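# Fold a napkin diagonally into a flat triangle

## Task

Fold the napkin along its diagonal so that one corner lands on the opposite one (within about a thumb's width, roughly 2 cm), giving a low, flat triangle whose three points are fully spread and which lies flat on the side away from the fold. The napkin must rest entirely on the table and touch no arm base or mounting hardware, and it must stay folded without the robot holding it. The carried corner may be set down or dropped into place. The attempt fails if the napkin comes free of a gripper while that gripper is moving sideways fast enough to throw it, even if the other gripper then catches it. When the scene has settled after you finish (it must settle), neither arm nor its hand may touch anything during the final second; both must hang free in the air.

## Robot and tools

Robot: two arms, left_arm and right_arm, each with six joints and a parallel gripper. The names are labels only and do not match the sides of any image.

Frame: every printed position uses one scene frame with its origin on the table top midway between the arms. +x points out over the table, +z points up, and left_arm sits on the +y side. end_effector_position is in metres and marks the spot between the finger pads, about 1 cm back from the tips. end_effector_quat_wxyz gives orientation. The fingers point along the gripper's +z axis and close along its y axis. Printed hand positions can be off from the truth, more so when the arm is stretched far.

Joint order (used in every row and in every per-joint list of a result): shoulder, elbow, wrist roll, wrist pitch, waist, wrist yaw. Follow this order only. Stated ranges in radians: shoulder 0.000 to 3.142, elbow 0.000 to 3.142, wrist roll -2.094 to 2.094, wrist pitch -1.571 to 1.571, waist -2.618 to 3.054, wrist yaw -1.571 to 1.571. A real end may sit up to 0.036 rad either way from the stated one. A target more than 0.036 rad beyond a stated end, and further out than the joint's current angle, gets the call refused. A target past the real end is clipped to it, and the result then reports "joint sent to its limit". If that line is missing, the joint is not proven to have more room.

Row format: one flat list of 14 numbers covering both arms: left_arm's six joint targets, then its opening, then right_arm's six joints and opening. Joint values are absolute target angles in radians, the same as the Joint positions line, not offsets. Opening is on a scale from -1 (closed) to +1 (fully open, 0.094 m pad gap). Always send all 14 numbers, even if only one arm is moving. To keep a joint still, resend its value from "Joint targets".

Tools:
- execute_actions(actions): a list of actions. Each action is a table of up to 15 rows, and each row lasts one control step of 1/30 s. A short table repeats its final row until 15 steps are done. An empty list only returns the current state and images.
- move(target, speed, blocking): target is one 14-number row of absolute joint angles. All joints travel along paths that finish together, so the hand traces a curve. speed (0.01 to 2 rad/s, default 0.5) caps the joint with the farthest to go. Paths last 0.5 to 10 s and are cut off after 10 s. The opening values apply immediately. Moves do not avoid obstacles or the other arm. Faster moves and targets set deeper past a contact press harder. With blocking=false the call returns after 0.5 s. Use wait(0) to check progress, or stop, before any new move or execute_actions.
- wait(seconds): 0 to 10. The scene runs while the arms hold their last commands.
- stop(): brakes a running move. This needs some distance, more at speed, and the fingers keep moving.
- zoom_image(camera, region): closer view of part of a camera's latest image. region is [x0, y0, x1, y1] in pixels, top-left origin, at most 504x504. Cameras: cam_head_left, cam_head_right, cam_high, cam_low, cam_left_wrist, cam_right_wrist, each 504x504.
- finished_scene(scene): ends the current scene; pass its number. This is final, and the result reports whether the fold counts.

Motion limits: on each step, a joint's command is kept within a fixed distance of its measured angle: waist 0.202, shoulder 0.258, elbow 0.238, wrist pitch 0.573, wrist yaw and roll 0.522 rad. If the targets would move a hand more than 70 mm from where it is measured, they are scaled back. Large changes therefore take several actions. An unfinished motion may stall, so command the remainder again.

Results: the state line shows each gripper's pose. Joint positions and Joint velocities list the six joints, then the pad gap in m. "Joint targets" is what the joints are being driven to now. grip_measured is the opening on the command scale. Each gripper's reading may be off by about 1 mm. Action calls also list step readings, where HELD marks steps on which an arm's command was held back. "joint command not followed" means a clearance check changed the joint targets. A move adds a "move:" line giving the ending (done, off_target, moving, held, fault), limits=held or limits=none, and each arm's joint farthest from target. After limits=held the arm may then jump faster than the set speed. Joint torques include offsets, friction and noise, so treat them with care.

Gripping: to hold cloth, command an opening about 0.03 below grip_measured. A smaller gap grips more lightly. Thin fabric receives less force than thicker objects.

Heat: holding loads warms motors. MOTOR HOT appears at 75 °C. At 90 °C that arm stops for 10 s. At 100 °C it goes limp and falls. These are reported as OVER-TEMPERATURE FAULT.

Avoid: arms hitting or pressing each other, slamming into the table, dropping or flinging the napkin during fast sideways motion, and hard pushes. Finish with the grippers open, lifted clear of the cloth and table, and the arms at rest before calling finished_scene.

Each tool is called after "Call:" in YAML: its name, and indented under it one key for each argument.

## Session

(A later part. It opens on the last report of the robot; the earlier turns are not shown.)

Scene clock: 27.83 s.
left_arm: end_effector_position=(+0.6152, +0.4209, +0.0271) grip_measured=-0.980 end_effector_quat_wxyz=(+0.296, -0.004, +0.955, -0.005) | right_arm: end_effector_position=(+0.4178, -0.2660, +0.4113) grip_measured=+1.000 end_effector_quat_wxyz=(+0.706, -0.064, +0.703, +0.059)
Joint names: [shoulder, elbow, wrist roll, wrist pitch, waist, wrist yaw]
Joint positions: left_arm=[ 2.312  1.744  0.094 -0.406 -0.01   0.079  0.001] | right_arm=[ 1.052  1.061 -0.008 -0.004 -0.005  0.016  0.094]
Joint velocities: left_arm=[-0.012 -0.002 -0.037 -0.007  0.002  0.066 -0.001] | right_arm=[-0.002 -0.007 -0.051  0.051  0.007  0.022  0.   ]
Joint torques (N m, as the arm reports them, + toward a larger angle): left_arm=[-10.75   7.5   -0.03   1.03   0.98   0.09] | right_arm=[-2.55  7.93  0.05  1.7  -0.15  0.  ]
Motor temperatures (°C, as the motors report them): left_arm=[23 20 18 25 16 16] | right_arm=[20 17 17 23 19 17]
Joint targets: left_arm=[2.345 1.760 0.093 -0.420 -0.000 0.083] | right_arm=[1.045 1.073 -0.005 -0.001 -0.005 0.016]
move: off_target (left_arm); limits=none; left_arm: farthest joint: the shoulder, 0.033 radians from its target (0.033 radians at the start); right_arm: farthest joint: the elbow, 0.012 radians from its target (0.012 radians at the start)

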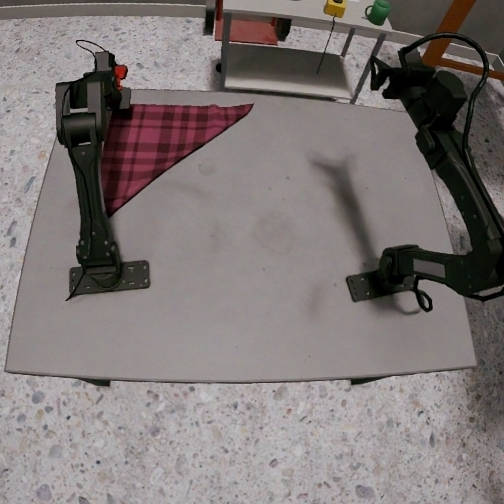

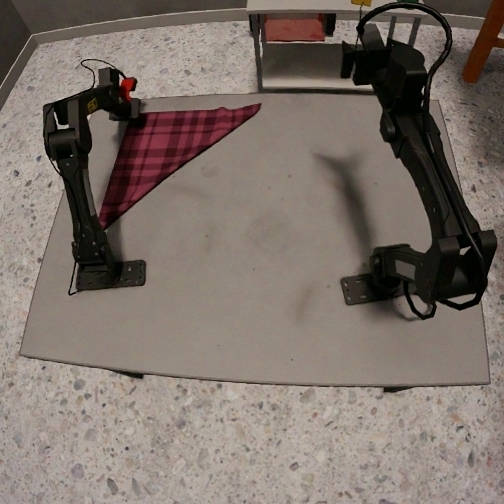

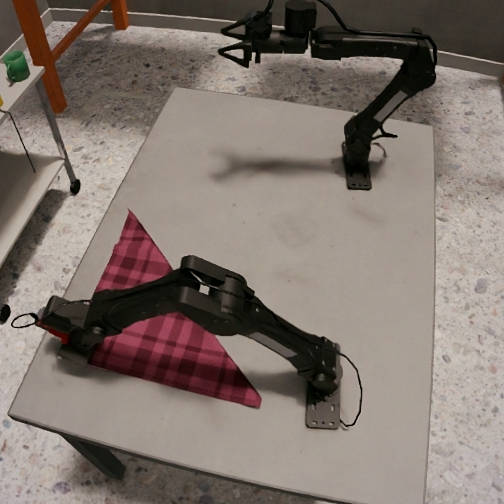

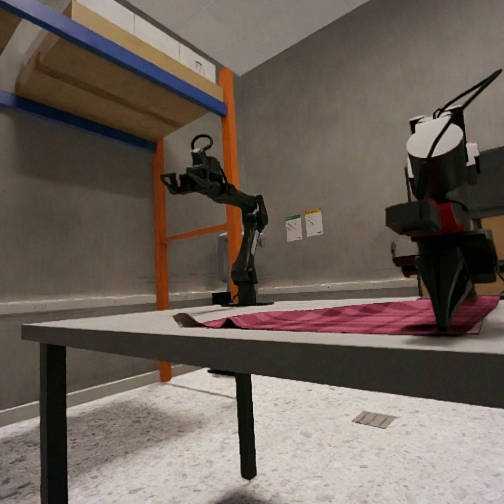

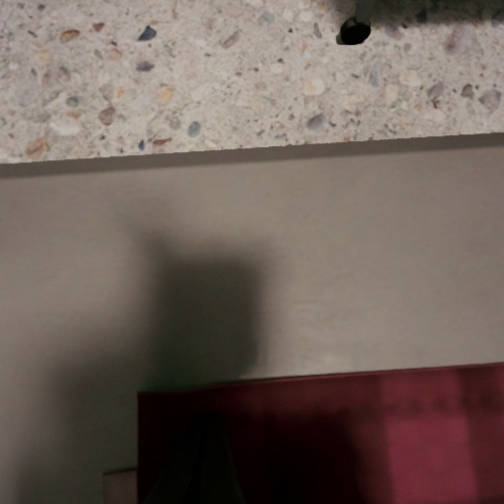

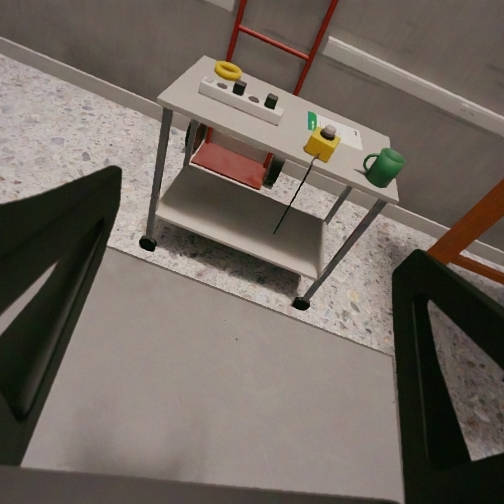

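Call:
move:
  target: [2.17,1.63,0.093,-0.42,0.0,0.083,-1,1.045,1.073,-0.005,-0.001,-0.005,0.016,1]
  speed: 0.15

Call:
move:
  target: [2.235,1.63,0.093,-0.42,0.047,0.083,-1,1.045,1.073,-0.005,-0.001,-0.005,0.016,1]
  speed: 0.08

Scene clock: 33.40 s.
left_arm: end_effector_position=(+0.5959, +0.4184, +0.0529) grip_measured=-0.980 end_effector_quat_wxyz=(+0.303, -0.004, +0.953, -0.005) | right_arm: end_effector_position=(+0.4178, -0.2660, +0.4113) grip_measured=+1.000 end_effector_quat_wxyz=(+0.706, -0.064, +0.703, +0.059)
Joint names: [shoulder, elbow, wrist roll, wrist pitch, waist, wrist yaw]
Joint positions: left_arm=[ 2.195  1.645  0.094 -0.409 -0.01   0.079  0.001] | right_arm=[ 1.052  1.061 -0.008 -0.004 -0.005  0.016  0.094]
Joint velocities: left_arm=[-0.007  0.012  0.081 -0.007  0.012  0.022 -0.002] | right_arm=[ 0.002 -0.012  0.022 -0.037  0.002 -0.051  0.   ]
Joint torques (N m, as the arm reports them, + toward a larger angle): left_arm=[-14.55   5.06  -0.02   1.1    1.03   0.08] | right_arm=[-2.54  7.99  0.03  1.67  0.06 -0.01]
Motor temperatures (°C, as the motors report them): left_arm=[24 20 18 25 16 16] | right_arm=[20 17 17 24 19 17]
Joint targets: left_arm=[2.170 1.630 0.093 -0.420 -0.000 0.083] | right_arm=[1.045 1.073 -0.005 -0.001 -0.005 0.016]
move: off_target (left_arm); limits=none; left_arm: farthest joint: the shoulder, 0.025 radians from its target (0.142 radians at the start); right_arm: farthest joint: the elbow, 0.012 radians from its target (0.012 radians at the start)

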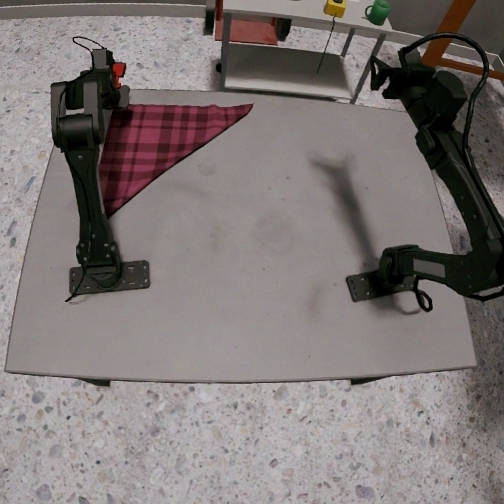

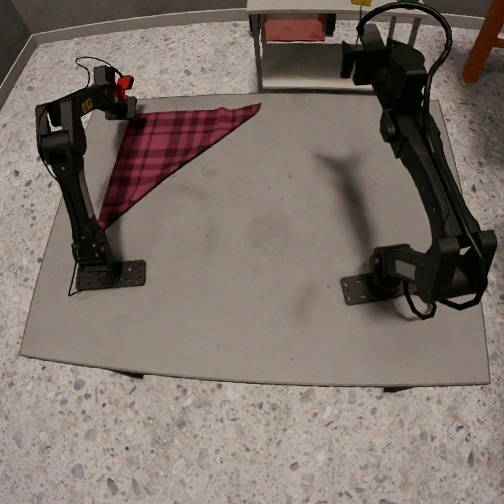

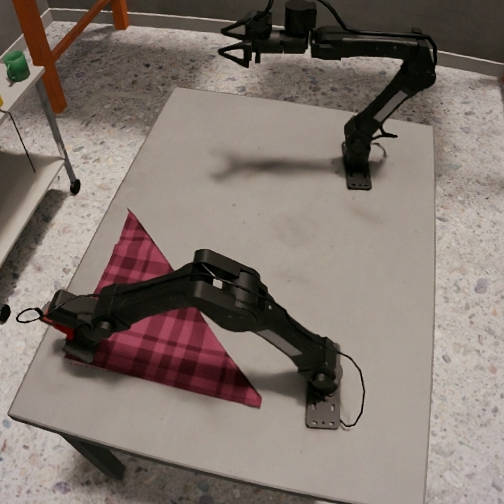

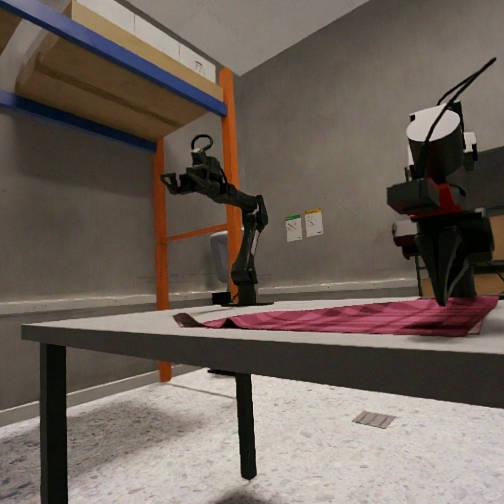

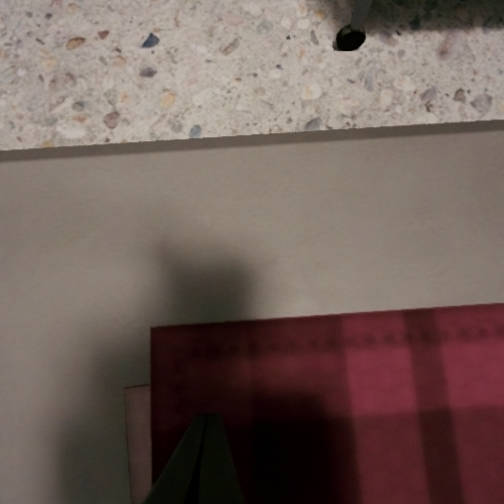

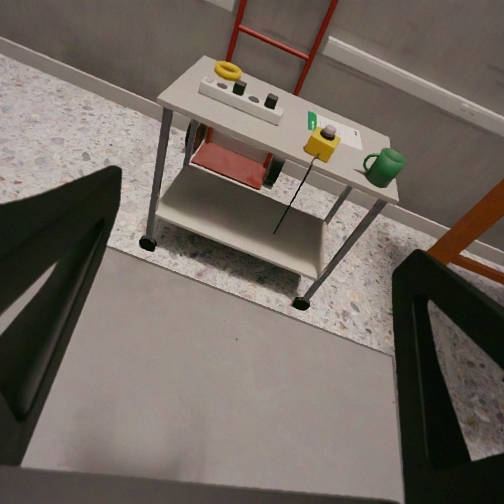

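Scene clock: 34.43 s.
left_arm: end_effector_position=(+0.5895, +0.4464, +0.0364) grip_measured=-0.980 end_effector_quat_wxyz=(+0.288, -0.029, +0.957, +0.001) | right_arm: end_effector_position=(+0.4178, -0.2660, +0.4113) grip_measured=+1.000 end_effector_quat_wxyz=(+0.706, -0.064, +0.703, +0.059)
Joint names: [shoulder, elbow, wrist roll, wrist pitch, waist, wrist yaw]
Joint positions: left_arm=[ 2.225  1.645  0.094 -0.412  0.041  0.079  0.001] | right_arm=[ 1.052  1.061 -0.008 -0.004 -0.005  0.016  0.094]
Joint velocities: left_arm=[-0.017 -0.007  0.007  0.007 -0.002 -0.051 -0.   ] | right_arm=[ 0.007 -0.012 -0.022 -0.051 -0.022  0.007  0.   ]
Joint torques (N m, as the arm reports them, + toward a larger angle): left_arm=[-12.57   4.99   0.03   1.1    0.83   0.14] | right_arm=[-2.37  7.95  0.03  1.68  0.07  0.  ]
Motor temperatures (°C, as the motors report them): left_arm=[24 20 18 25 16 16] | right_arm=[20 17 17 24 19 17]
Joint targets: left_arm=[2.235 1.630 0.093 -0.420 0.047 0.083] | right_arm=[1.045 1.073 -0.005 -0.001 -0.005 0.016]
move: done; limits=none; left_arm: farthest joint: the elbow, 0.015 radians from its target (0.015 radians at the start); right_arm: farthest joint: the elbow, 0.012 radians from its target (0.012 radians at the start)

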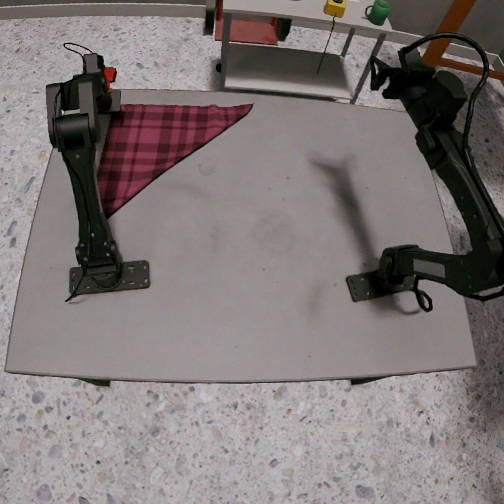

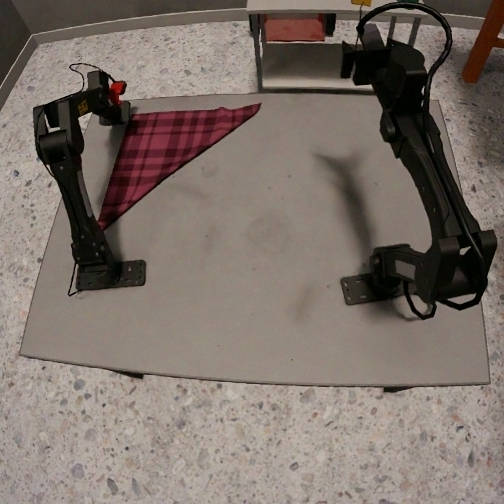

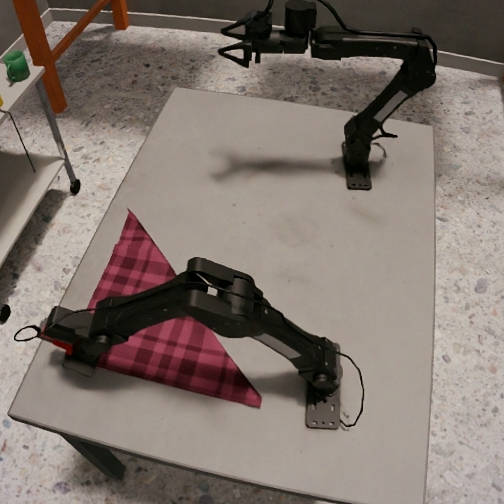

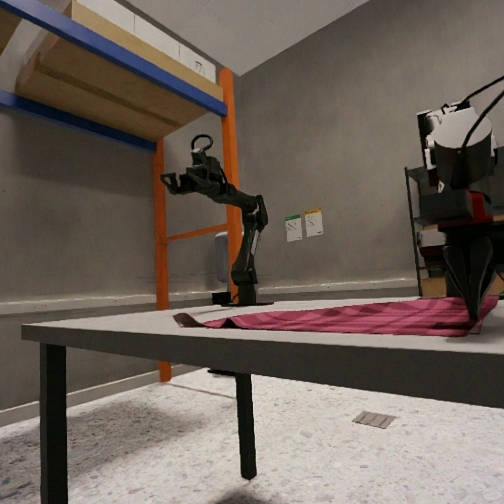

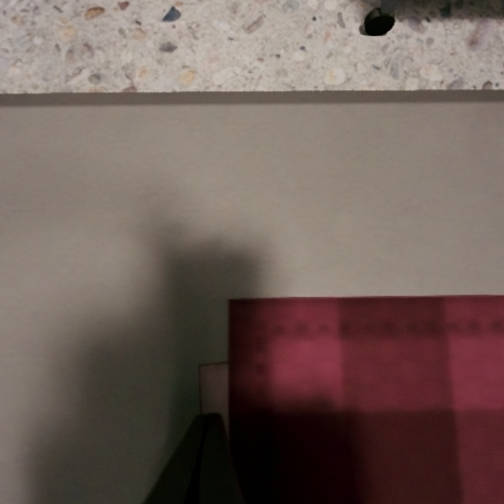

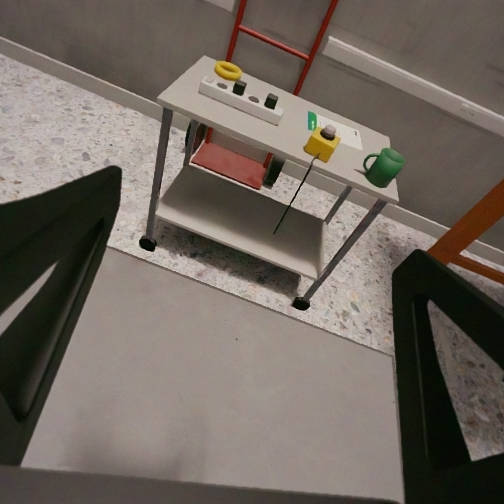

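Call:
move:
  target: [2.275,1.65,0.093,-0.42,0.047,0.083,-1,1.045,1.073,-0.005,-0.001,-0.005,0.016,1]
  speed: 0.06

Call:
move:
  target: [2.345,1.76,0.093,-0.42,0.03,0.083,-1,1.045,1.073,-0.005,-0.001,-0.005,0.016,1]
  speed: 0.1

Scene clock: 38.40 s.
left_arm: end_effector_position=(+0.5883, +0.4462, +0.0254) grip_measured=-0.980 end_effector_quat_wxyz=(+0.279, -0.029, +0.960, -0.000) | right_arm: end_effector_position=(+0.4178, -0.2660, +0.4113) grip_measured=+1.000 end_effector_quat_wxyz=(+0.706, -0.064, +0.703, +0.059)
Joint names: [shoulder, elbow, wrist roll, wrist pitch, waist, wrist yaw]
Joint positions: left_arm=[ 2.247  1.645  0.094 -0.409  0.041  0.079  0.001] | right_arm=[ 1.052  1.061 -0.008 -0.004 -0.005  0.016  0.094]
Joint velocities: left_arm=[ 0.002 -0.002 -0.081  0.051 -0.012 -0.022  0.   ] | right_arm=[-0.002 -0.002 -0.007 -0.007 -0.002 -0.081  0.   ]
Joint torques (N m, as the arm reports them, + toward a larger angle): left_arm=[-10.4    6.4   -0.02   1.02   0.54   0.08] | right_arm=[-2.41  8.03  0.03  1.67 -0.01  0.02]
Motor temperatures (°C, as the motors report them): left_arm=[24 20 18 26 16 16] | right_arm=[20 18 17 24 19 17]
Joint targets: left_arm=[2.275 1.650 0.093 -0.420 0.047 0.083] | right_arm=[1.045 1.073 -0.005 -0.001 -0.005 0.016]
move: off_target (left_arm); limits=none; left_arm: farthest joint: the shoulder, 0.028 radians from its target (0.050 radians at the start); right_arm: farthest joint: the elbow, 0.012 radians from its target (0.012 radians at the start)

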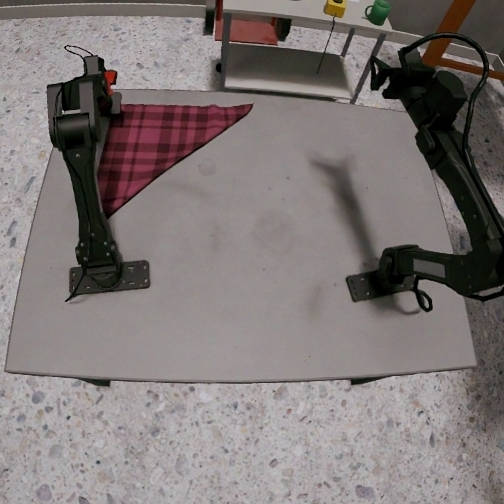

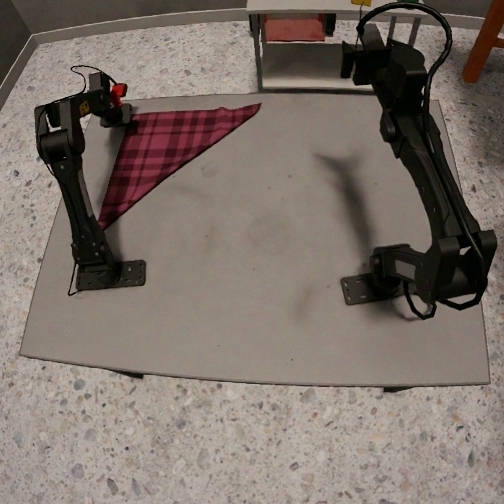

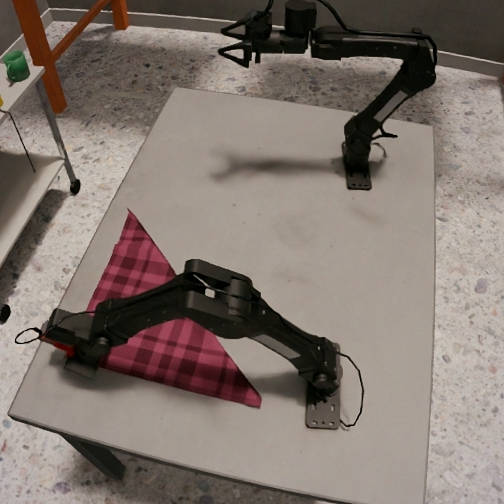

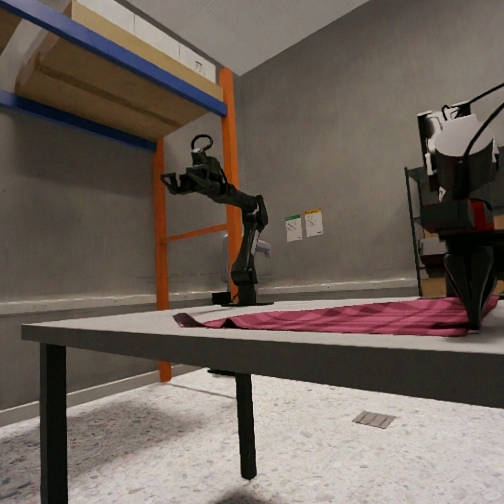

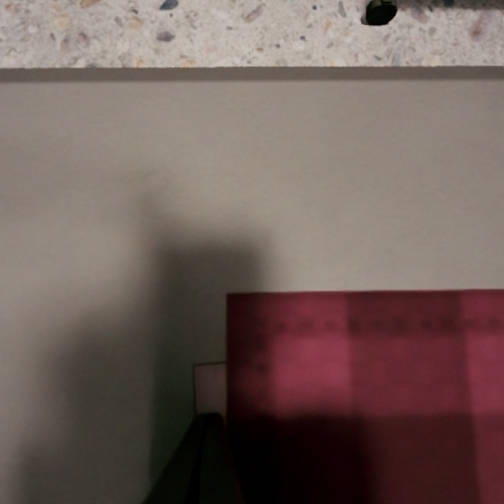

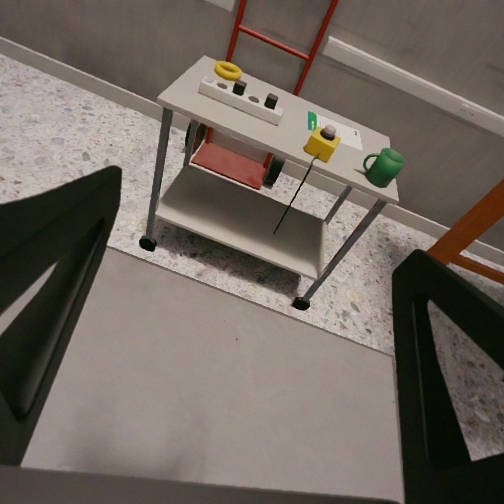

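Scene clock: 39.87 s.
left_arm: end_effector_position=(+0.6108, +0.4502, +0.0260) grip_measured=-0.980 end_effector_quat_wxyz=(+0.295, -0.029, +0.955, +0.002) | right_arm: end_effector_position=(+0.4178, -0.2660, +0.4113) grip_measured=+1.000 end_effector_quat_wxyz=(+0.706, -0.064, +0.703, +0.059)
Joint names: [shoulder, elbow, wrist roll, wrist pitch, waist, wrist yaw]
Joint positions: left_arm=[ 2.313  1.743  0.094 -0.407  0.041  0.079  0.001] | right_arm=[ 1.052  1.061 -0.008 -0.004 -0.005  0.016  0.094]
Joint velocities: left_arm=[-0.002 -0.007 -0.022 -0.022 -0.007 -0.037  0.001] | right_arm=[ 0.012 -0.027  0.051  0.051 -0.027 -0.007  0.   ]
Joint torques (N m, as the arm reports them, + toward a larger angle): left_arm=[-10.9    7.51   0.     1.02  -1.13   0.09] | right_arm=[-2.36  7.93  0.05  1.67 -0.1   0.  ]
Motor temperatures (°C, as the motors report them): left_arm=[24 20 18 26 16 16] | right_arm=[20 18 17 24 19 17]
Joint targets: left_arm=[2.345 1.760 0.093 -0.420 0.030 0.083] | right_arm=[1.045 1.073 -0.005 -0.001 -0.005 0.016]
move: off_target (left_arm); limits=none; left_arm: farthest joint: the shoulder, 0.032 radians from its target (0.098 radians at the start); right_arm: farthest joint: the elbow, 0.012 radians from its target (0.012 radians at the start)

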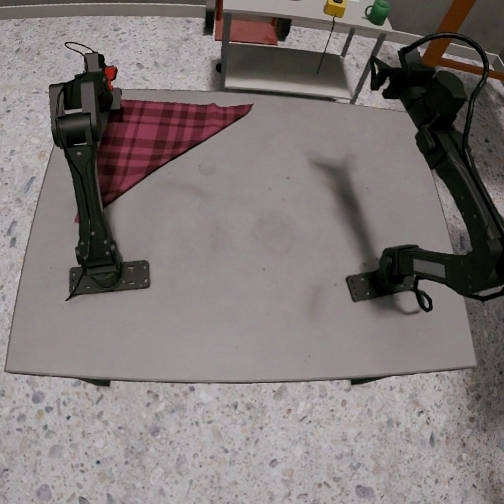

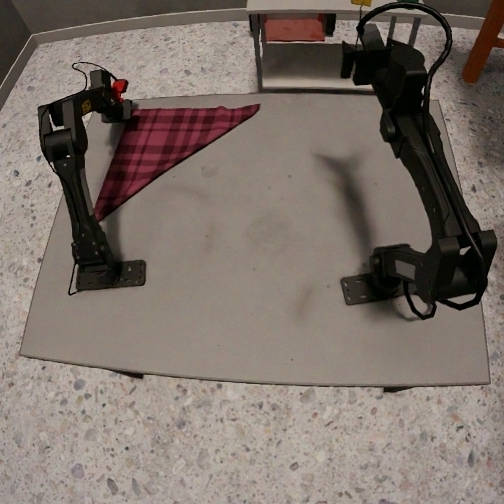

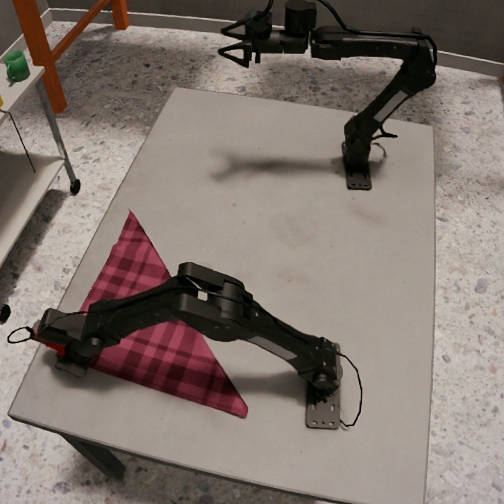

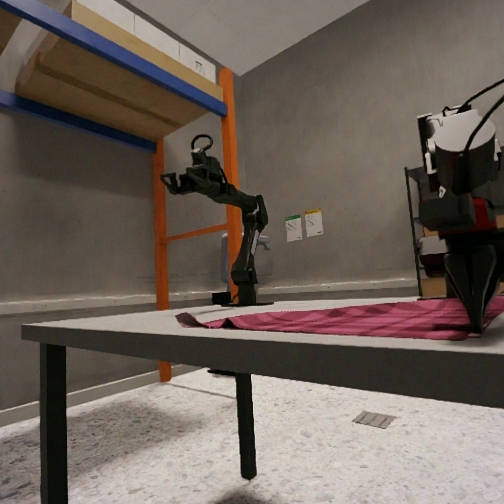

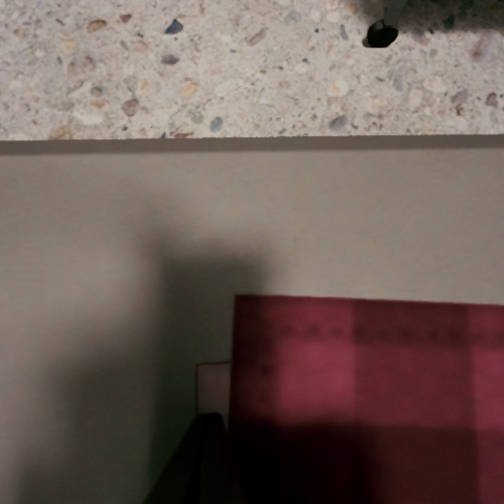

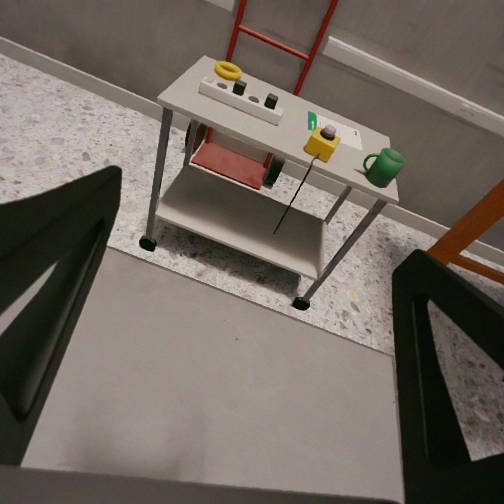

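Call:
move:
  target: [2.33,1.9,0.093,-0.42,0.03,0.083,-1,1.045,1.073,-0.005,-0.001,-0.005,0.016,1]
  speed: 0.15

Call:
move:
  target: [2.43,1.9,0.093,-0.42,-0.015,0.083,-0.4,1.045,1.073,-0.005,-0.001,-0.005,0.016,1]
  speed: 0.08

Call:
execute_actions:
  actions:
    - [[2.43,1.9,0.093,-0.42,-0.015,0.083,-0.7,1.045,1.073,-0.005,-0.001,-0.005,0.016,1]]
    - [[2.43,1.9,0.093,-0.42,-0.015,0.083,-1,1.045,1.073,-0.005,-0.001,-0.005,0.016,1]]

Call:
move:
  target: [2.1,1.7,0.093,-0.5,-0.1,0.083,-1,1.045,1.073,-0.005,-0.001,-0.005,0.016,1]
  speed: 0.2

Scene clock: 46.77 s.
left_arm: end_effector_position=(+0.6442, +0.4562, +0.0774) grip_measured=-0.980 end_effector_quat_wxyz=(+0.355, -0.025, +0.934, +0.011) | right_arm: end_effector_position=(+0.4178, -0.2660, +0.4113) grip_measured=+1.000 end_effector_quat_wxyz=(+0.706, -0.064, +0.703, +0.059)
Joint names: [shoulder, elbow, wrist roll, wrist pitch, waist, wrist yaw]
Joint positions: left_arm=[ 2.313  1.874  0.094 -0.409  0.041  0.079  0.001] | right_arm=[ 1.052  1.061 -0.008 -0.004 -0.005  0.016  0.094]
Joint velocities: left_arm=[-0.002 -0.017 -0.007 -0.022  0.022 -0.007  0.   ] | right_arm=[-0.002  0.002 -0.022  0.007 -0.007 -0.022  0.   ]
Joint torques (N m, as the arm reports them, + toward a larger angle): left_arm=[-12.5    8.59  -0.04   1.29  -1.23   0.11] | right_arm=[-2.39  7.99  0.04  1.67  0.03 -0.02]
Motor temperatures (°C, as the motors report them): left_arm=[24 20 18 26 16 16] | right_arm=[20 18 17 25 19 17]
Joint targets: left_arm=[2.330 1.900 0.093 -0.420 0.030 0.083] | right_arm=[1.045 1.073 -0.005 -0.001 -0.005 0.016]
move: off_target (left_arm); limits=none; left_arm: farthest joint: the elbow, 0.026 radians from its target (0.157 radians at the start); right_arm: farthest joint: the elbow, 0.012 radians from its target (0.012 radians at the start)

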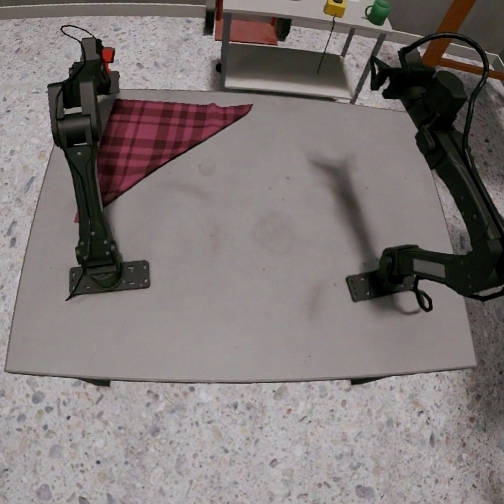

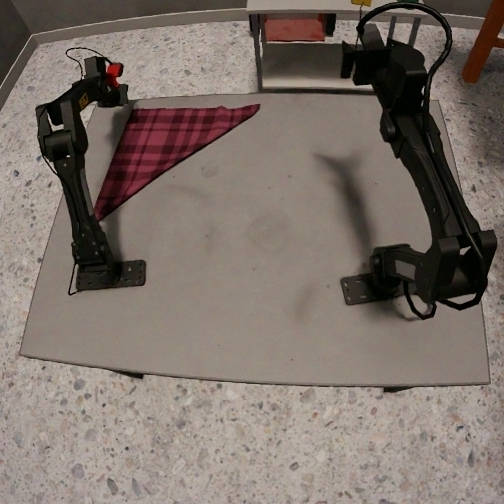

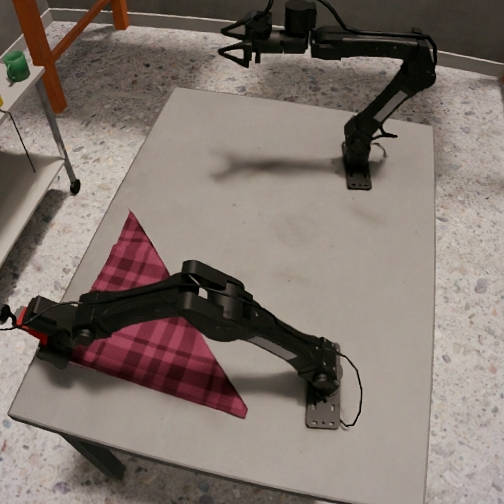

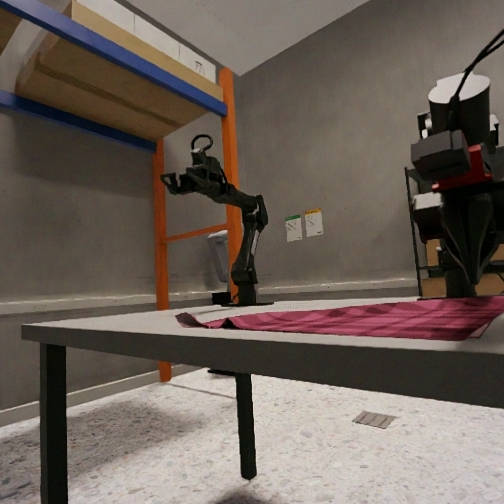

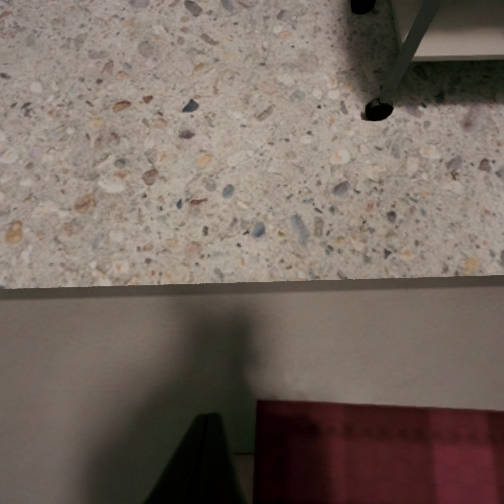

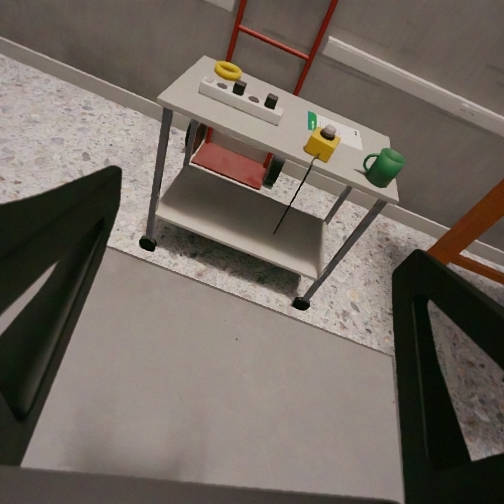

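Scene clock: 48.57 s.
left_arm: end_effector_position=(+0.6441, +0.4281, +0.0274) grip_measured=-0.403 end_effector_quat_wxyz=(+0.317, -0.006, +0.948, -0.002) | right_arm: end_effector_position=(+0.4178, -0.2660, +0.4113) grip_measured=+1.000 end_effector_quat_wxyz=(+0.706, -0.064, +0.703, +0.059)
Joint names: [shoulder, elbow, wrist roll, wrist pitch, waist, wrist yaw]
Joint positions: left_arm=[ 2.403  1.881  0.094 -0.407 -0.005  0.079  0.028] | right_arm=[ 1.052  1.061 -0.008 -0.004 -0.005  0.016  0.094]
Joint velocities: left_arm=[-0.002 -0.002  0.051  0.066  0.002  0.007 -0.   ] | right_arm=[ 0.002 -0.007 -0.037  0.007 -0.017  0.022  0.   ]
Joint torques (N m, as the arm reports them, + toward a larger angle): left_arm=[-11.89   7.84   0.03   1.19  -0.8    0.18] | right_arm=[-2.43  7.91  0.03  1.66  0.09  0.  ]
Motor temperatures (°C, as the motors report them): left_arm=[24 21 18 26 16 16] | right_arm=[20 18 17 25 19 17]
Joint targets: left_arm=[2.430 1.900 0.093 -0.420 -0.015 0.083] | right_arm=[1.045 1.073 -0.005 -0.001 -0.005 0.016]
move: off_target (left_arm); limits=none; left_arm: farthest joint: the shoulder, 0.027 radians from its target (0.117 radians at the start); right_arm: farthest joint: the elbow, 0.012 radians from its target (0.012 radians at the start)

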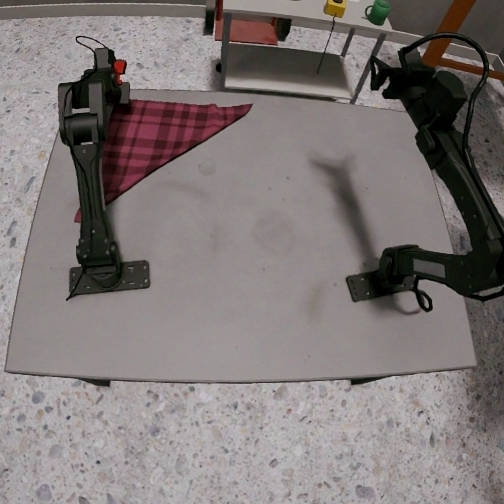

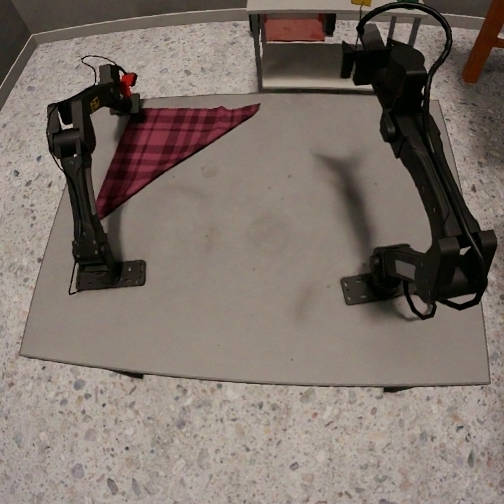

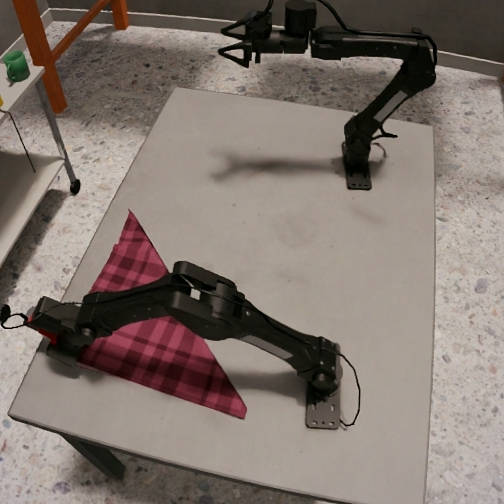

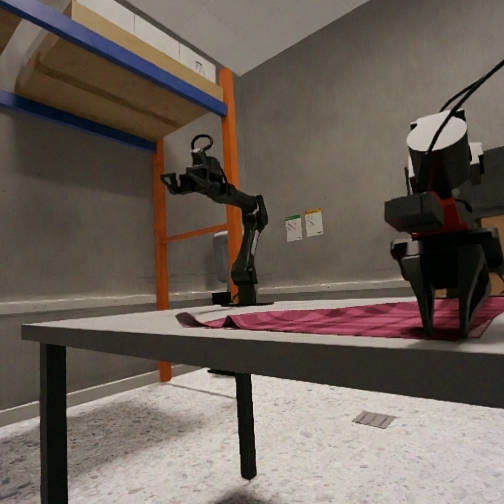

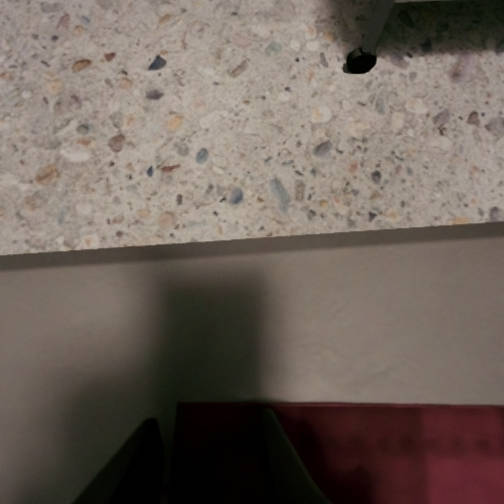

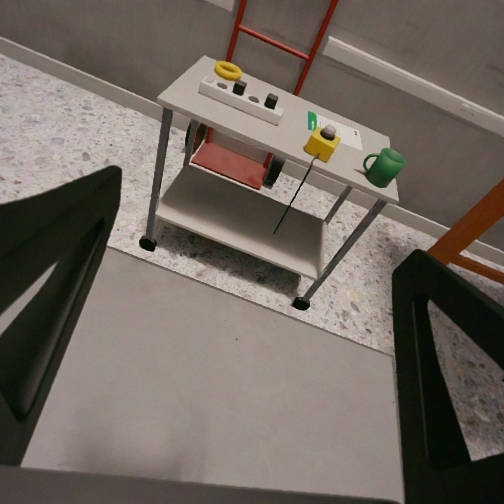

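Scene clock: 49.57 s.
left_arm: end_effector_position=(+0.6444, +0.4259, +0.0274) grip_measured=-0.972 end_effector_quat_wxyz=(+0.317, -0.004, +0.948, -0.003) | right_arm: end_effector_position=(+0.4178, -0.2660, +0.4113) grip_measured=+1.000 end_effector_quat_wxyz=(+0.706, -0.064, +0.703, +0.059)
Joint names: [shoulder, elbow, wrist roll, wrist pitch, waist, wrist yaw]
Joint positions: left_arm=[ 2.403  1.881  0.094 -0.407 -0.008  0.08   0.001] | right_arm=[ 1.052  1.061 -0.008 -0.004 -0.005  0.016  0.094]
Joint velocities: left_arm=[ 0.007 -0.012 -0.066  0.037 -0.007 -0.022 -0.001] | right_arm=[ 0.007 -0.027  0.037 -0.037  0.002 -0.051  0.   ]
Joint torques (N m, as the arm reports them, + toward a larger angle): left_arm=[-11.84   7.85   0.02   1.1   -0.77   0.14] | right_arm=[-2.44  7.91  0.03  1.65 -0.07  0.  ]
Motor temperatures (°C, as the motors report them): left_arm=[24 21 18 26 16 16] | right_arm=[20 18 17 25 19 17]
Joint targets: left_arm=[2.430 1.900 0.093 -0.420 -0.015 0.083] | right_arm=[1.045 1.073 -0.005 -0.001 -0.005 0.016]
Step readings (joint positions; steps 1 to 15: 1st action; 16 to 30: 2nd action):
0: left_arm=[2.403 1.881 0.094 -0.407 -0.005 0.079] | right_arm=[1.052 1.061 -0.008 -0.004 -0.005 0.016]
1: left_arm=[2.403 1.881 0.094 -0.407 -0.005 0.079] | right_arm=[1.052 1.061 -0.008 -0.004 -0.005 0.016]
2: left_arm=[2.403 1.881 0.094 -0.407 -0.005 0.079] | right_arm=[1.052 1.061 -0.008 -0.004 -0.005 0.016]
4: left_arm=[2.403 1.881 0.094 -0.407 -0.007 0.079] | right_arm=[1.052 1.061 -0.008 -0.004 -0.005 0.016]
8: left_arm=[2.403 1.881 0.094 -0.407 -0.007 0.079] | right_arm=[1.052 1.061 -0.008 -0.004 -0.005 0.016]
15: left_arm=[2.403 1.881 0.094 -0.407 -0.007 0.079] | right_arm=[1.052 1.061 -0.008 -0.004 -0.005 0.016]
16: left_arm=[2.403 1.881 0.094 -0.407 -0.007 0.080] | right_arm=[1.052 1.061 -0.008 -0.004 -0.005 0.016]
17: left_arm=[2.403 1.881 0.094 -0.407 -0.008 0.080] | right_arm=[1.052 1.061 -0.008 -0.004 -0.005 0.016]
19: left_arm=[2.403 1.881 0.094 -0.407 -0.008 0.080] | right_arm=[1.052 1.061 -0.008 -0.004 -0.005 0.016]
23: left_arm=[2.403 1.881 0.094 -0.407 -0.008 0.080] | right_arm=[1.052 1.061 -0.008 -0.004 -0.005 0.016]
30: Joint positions above

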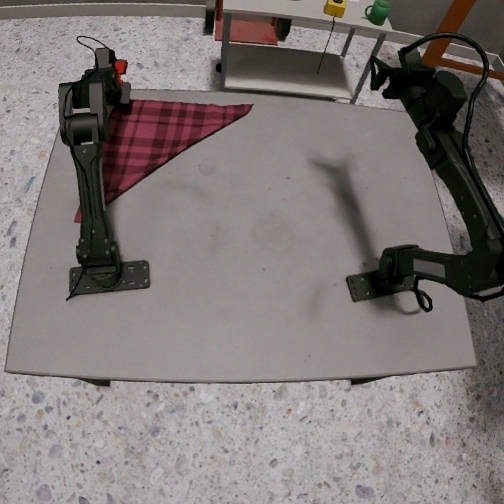

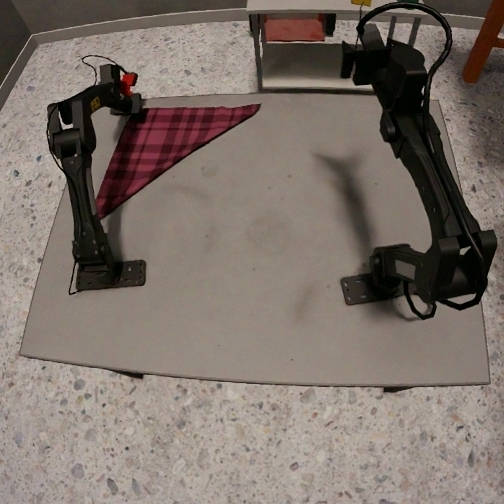

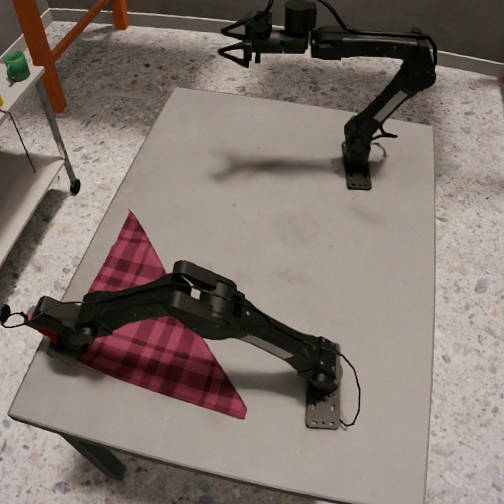

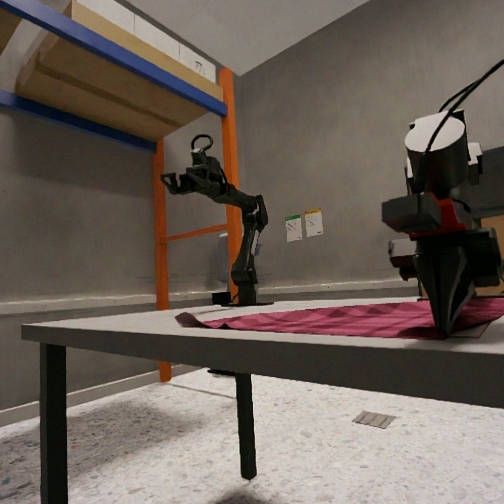

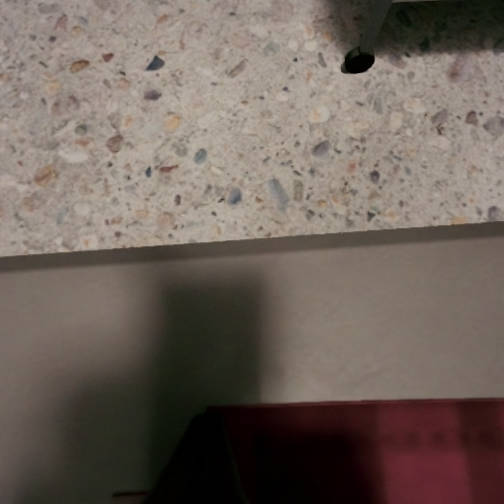

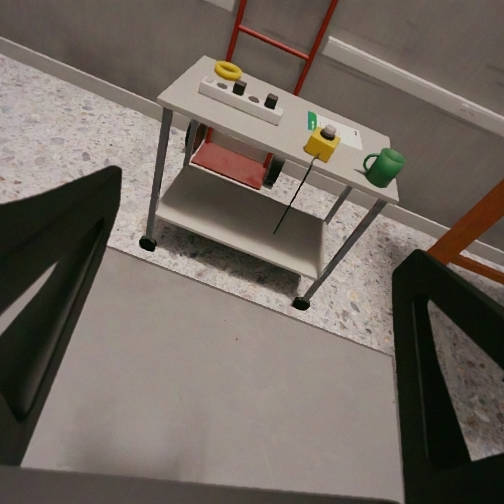

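Scene clock: 51.60 s.
left_arm: end_effector_position=(+0.6040, +0.3724, +0.1079) grip_measured=-0.972 end_effector_quat_wxyz=(+0.333, +0.037, +0.942, -0.015) | right_arm: end_effector_position=(+0.4178, -0.2660, +0.4113) grip_measured=+1.000 end_effector_quat_wxyz=(+0.706, -0.064, +0.703, +0.059)
Joint names: [shoulder, elbow, wrist roll, wrist pitch, waist, wrist yaw]
Joint positions: left_arm=[ 2.123  1.716  0.094 -0.488 -0.093  0.08   0.001] | right_arm=[ 1.052  1.061 -0.008 -0.004 -0.005  0.016  0.094]
Joint velocities: left_arm=[ 0.002 -0.007 -0.022  0.066 -0.012 -0.095  0.   ] | right_arm=[ 0.002 -0.002  0.007 -0.022 -0.007 -0.007  0.   ]
Joint torques (N m, as the arm reports them, + toward a larger angle): left_arm=[-14.42   5.54  -0.02   1.2   -0.41   0.08] | right_arm=[-2.34  7.95  0.05  1.7   0.09  0.  ]
Motor temperatures (°C, as the motors report them): left_arm=[25 20 18 26 16 16] | right_arm=[20 18 17 25 19 17]
Joint targets: left_arm=[2.100 1.700 0.093 -0.500 -0.100 0.083] | right_arm=[1.045 1.073 -0.005 -0.001 -0.005 0.016]
move: off_target (left_arm); limits=none; left_arm: farthest joint: the shoulder, 0.023 radians from its target (0.303 radians at the start); right_arm: farthest joint: the elbow, 0.012 radians from its target (0.012 radians at the start)

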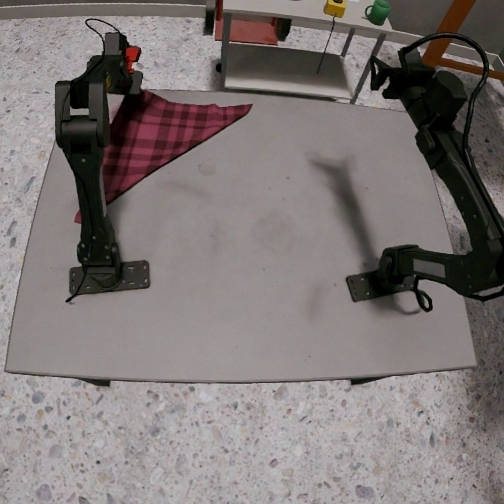

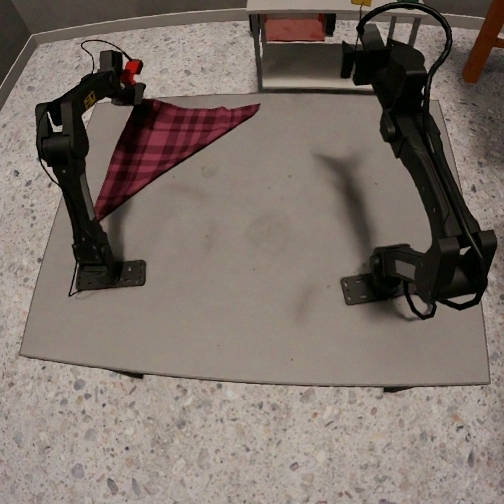

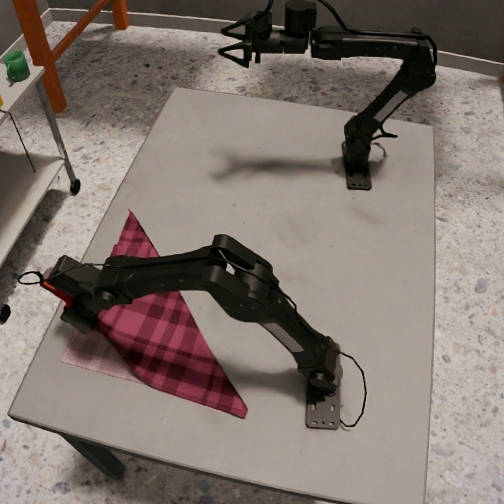

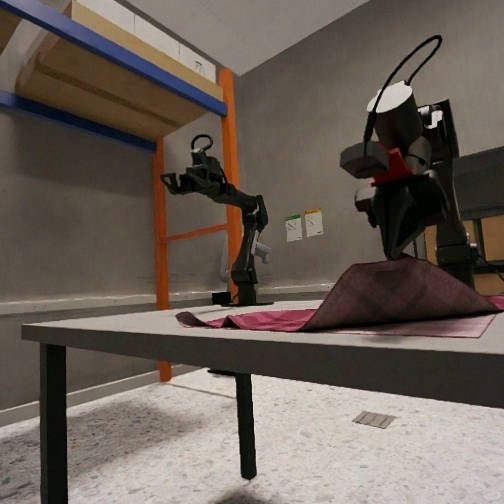

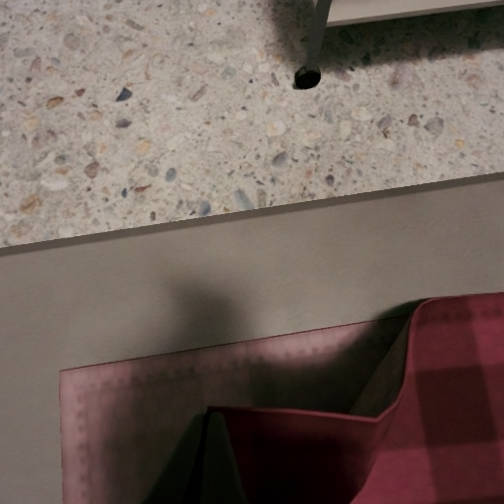

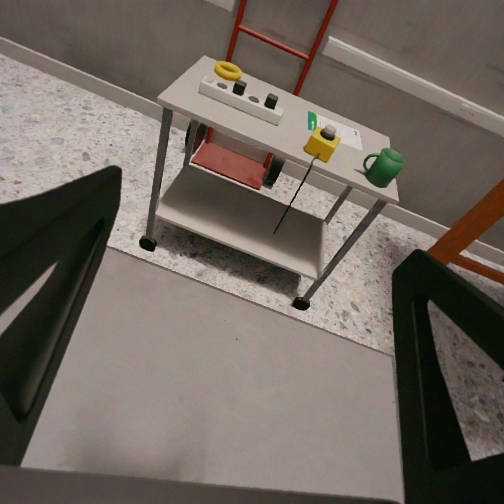

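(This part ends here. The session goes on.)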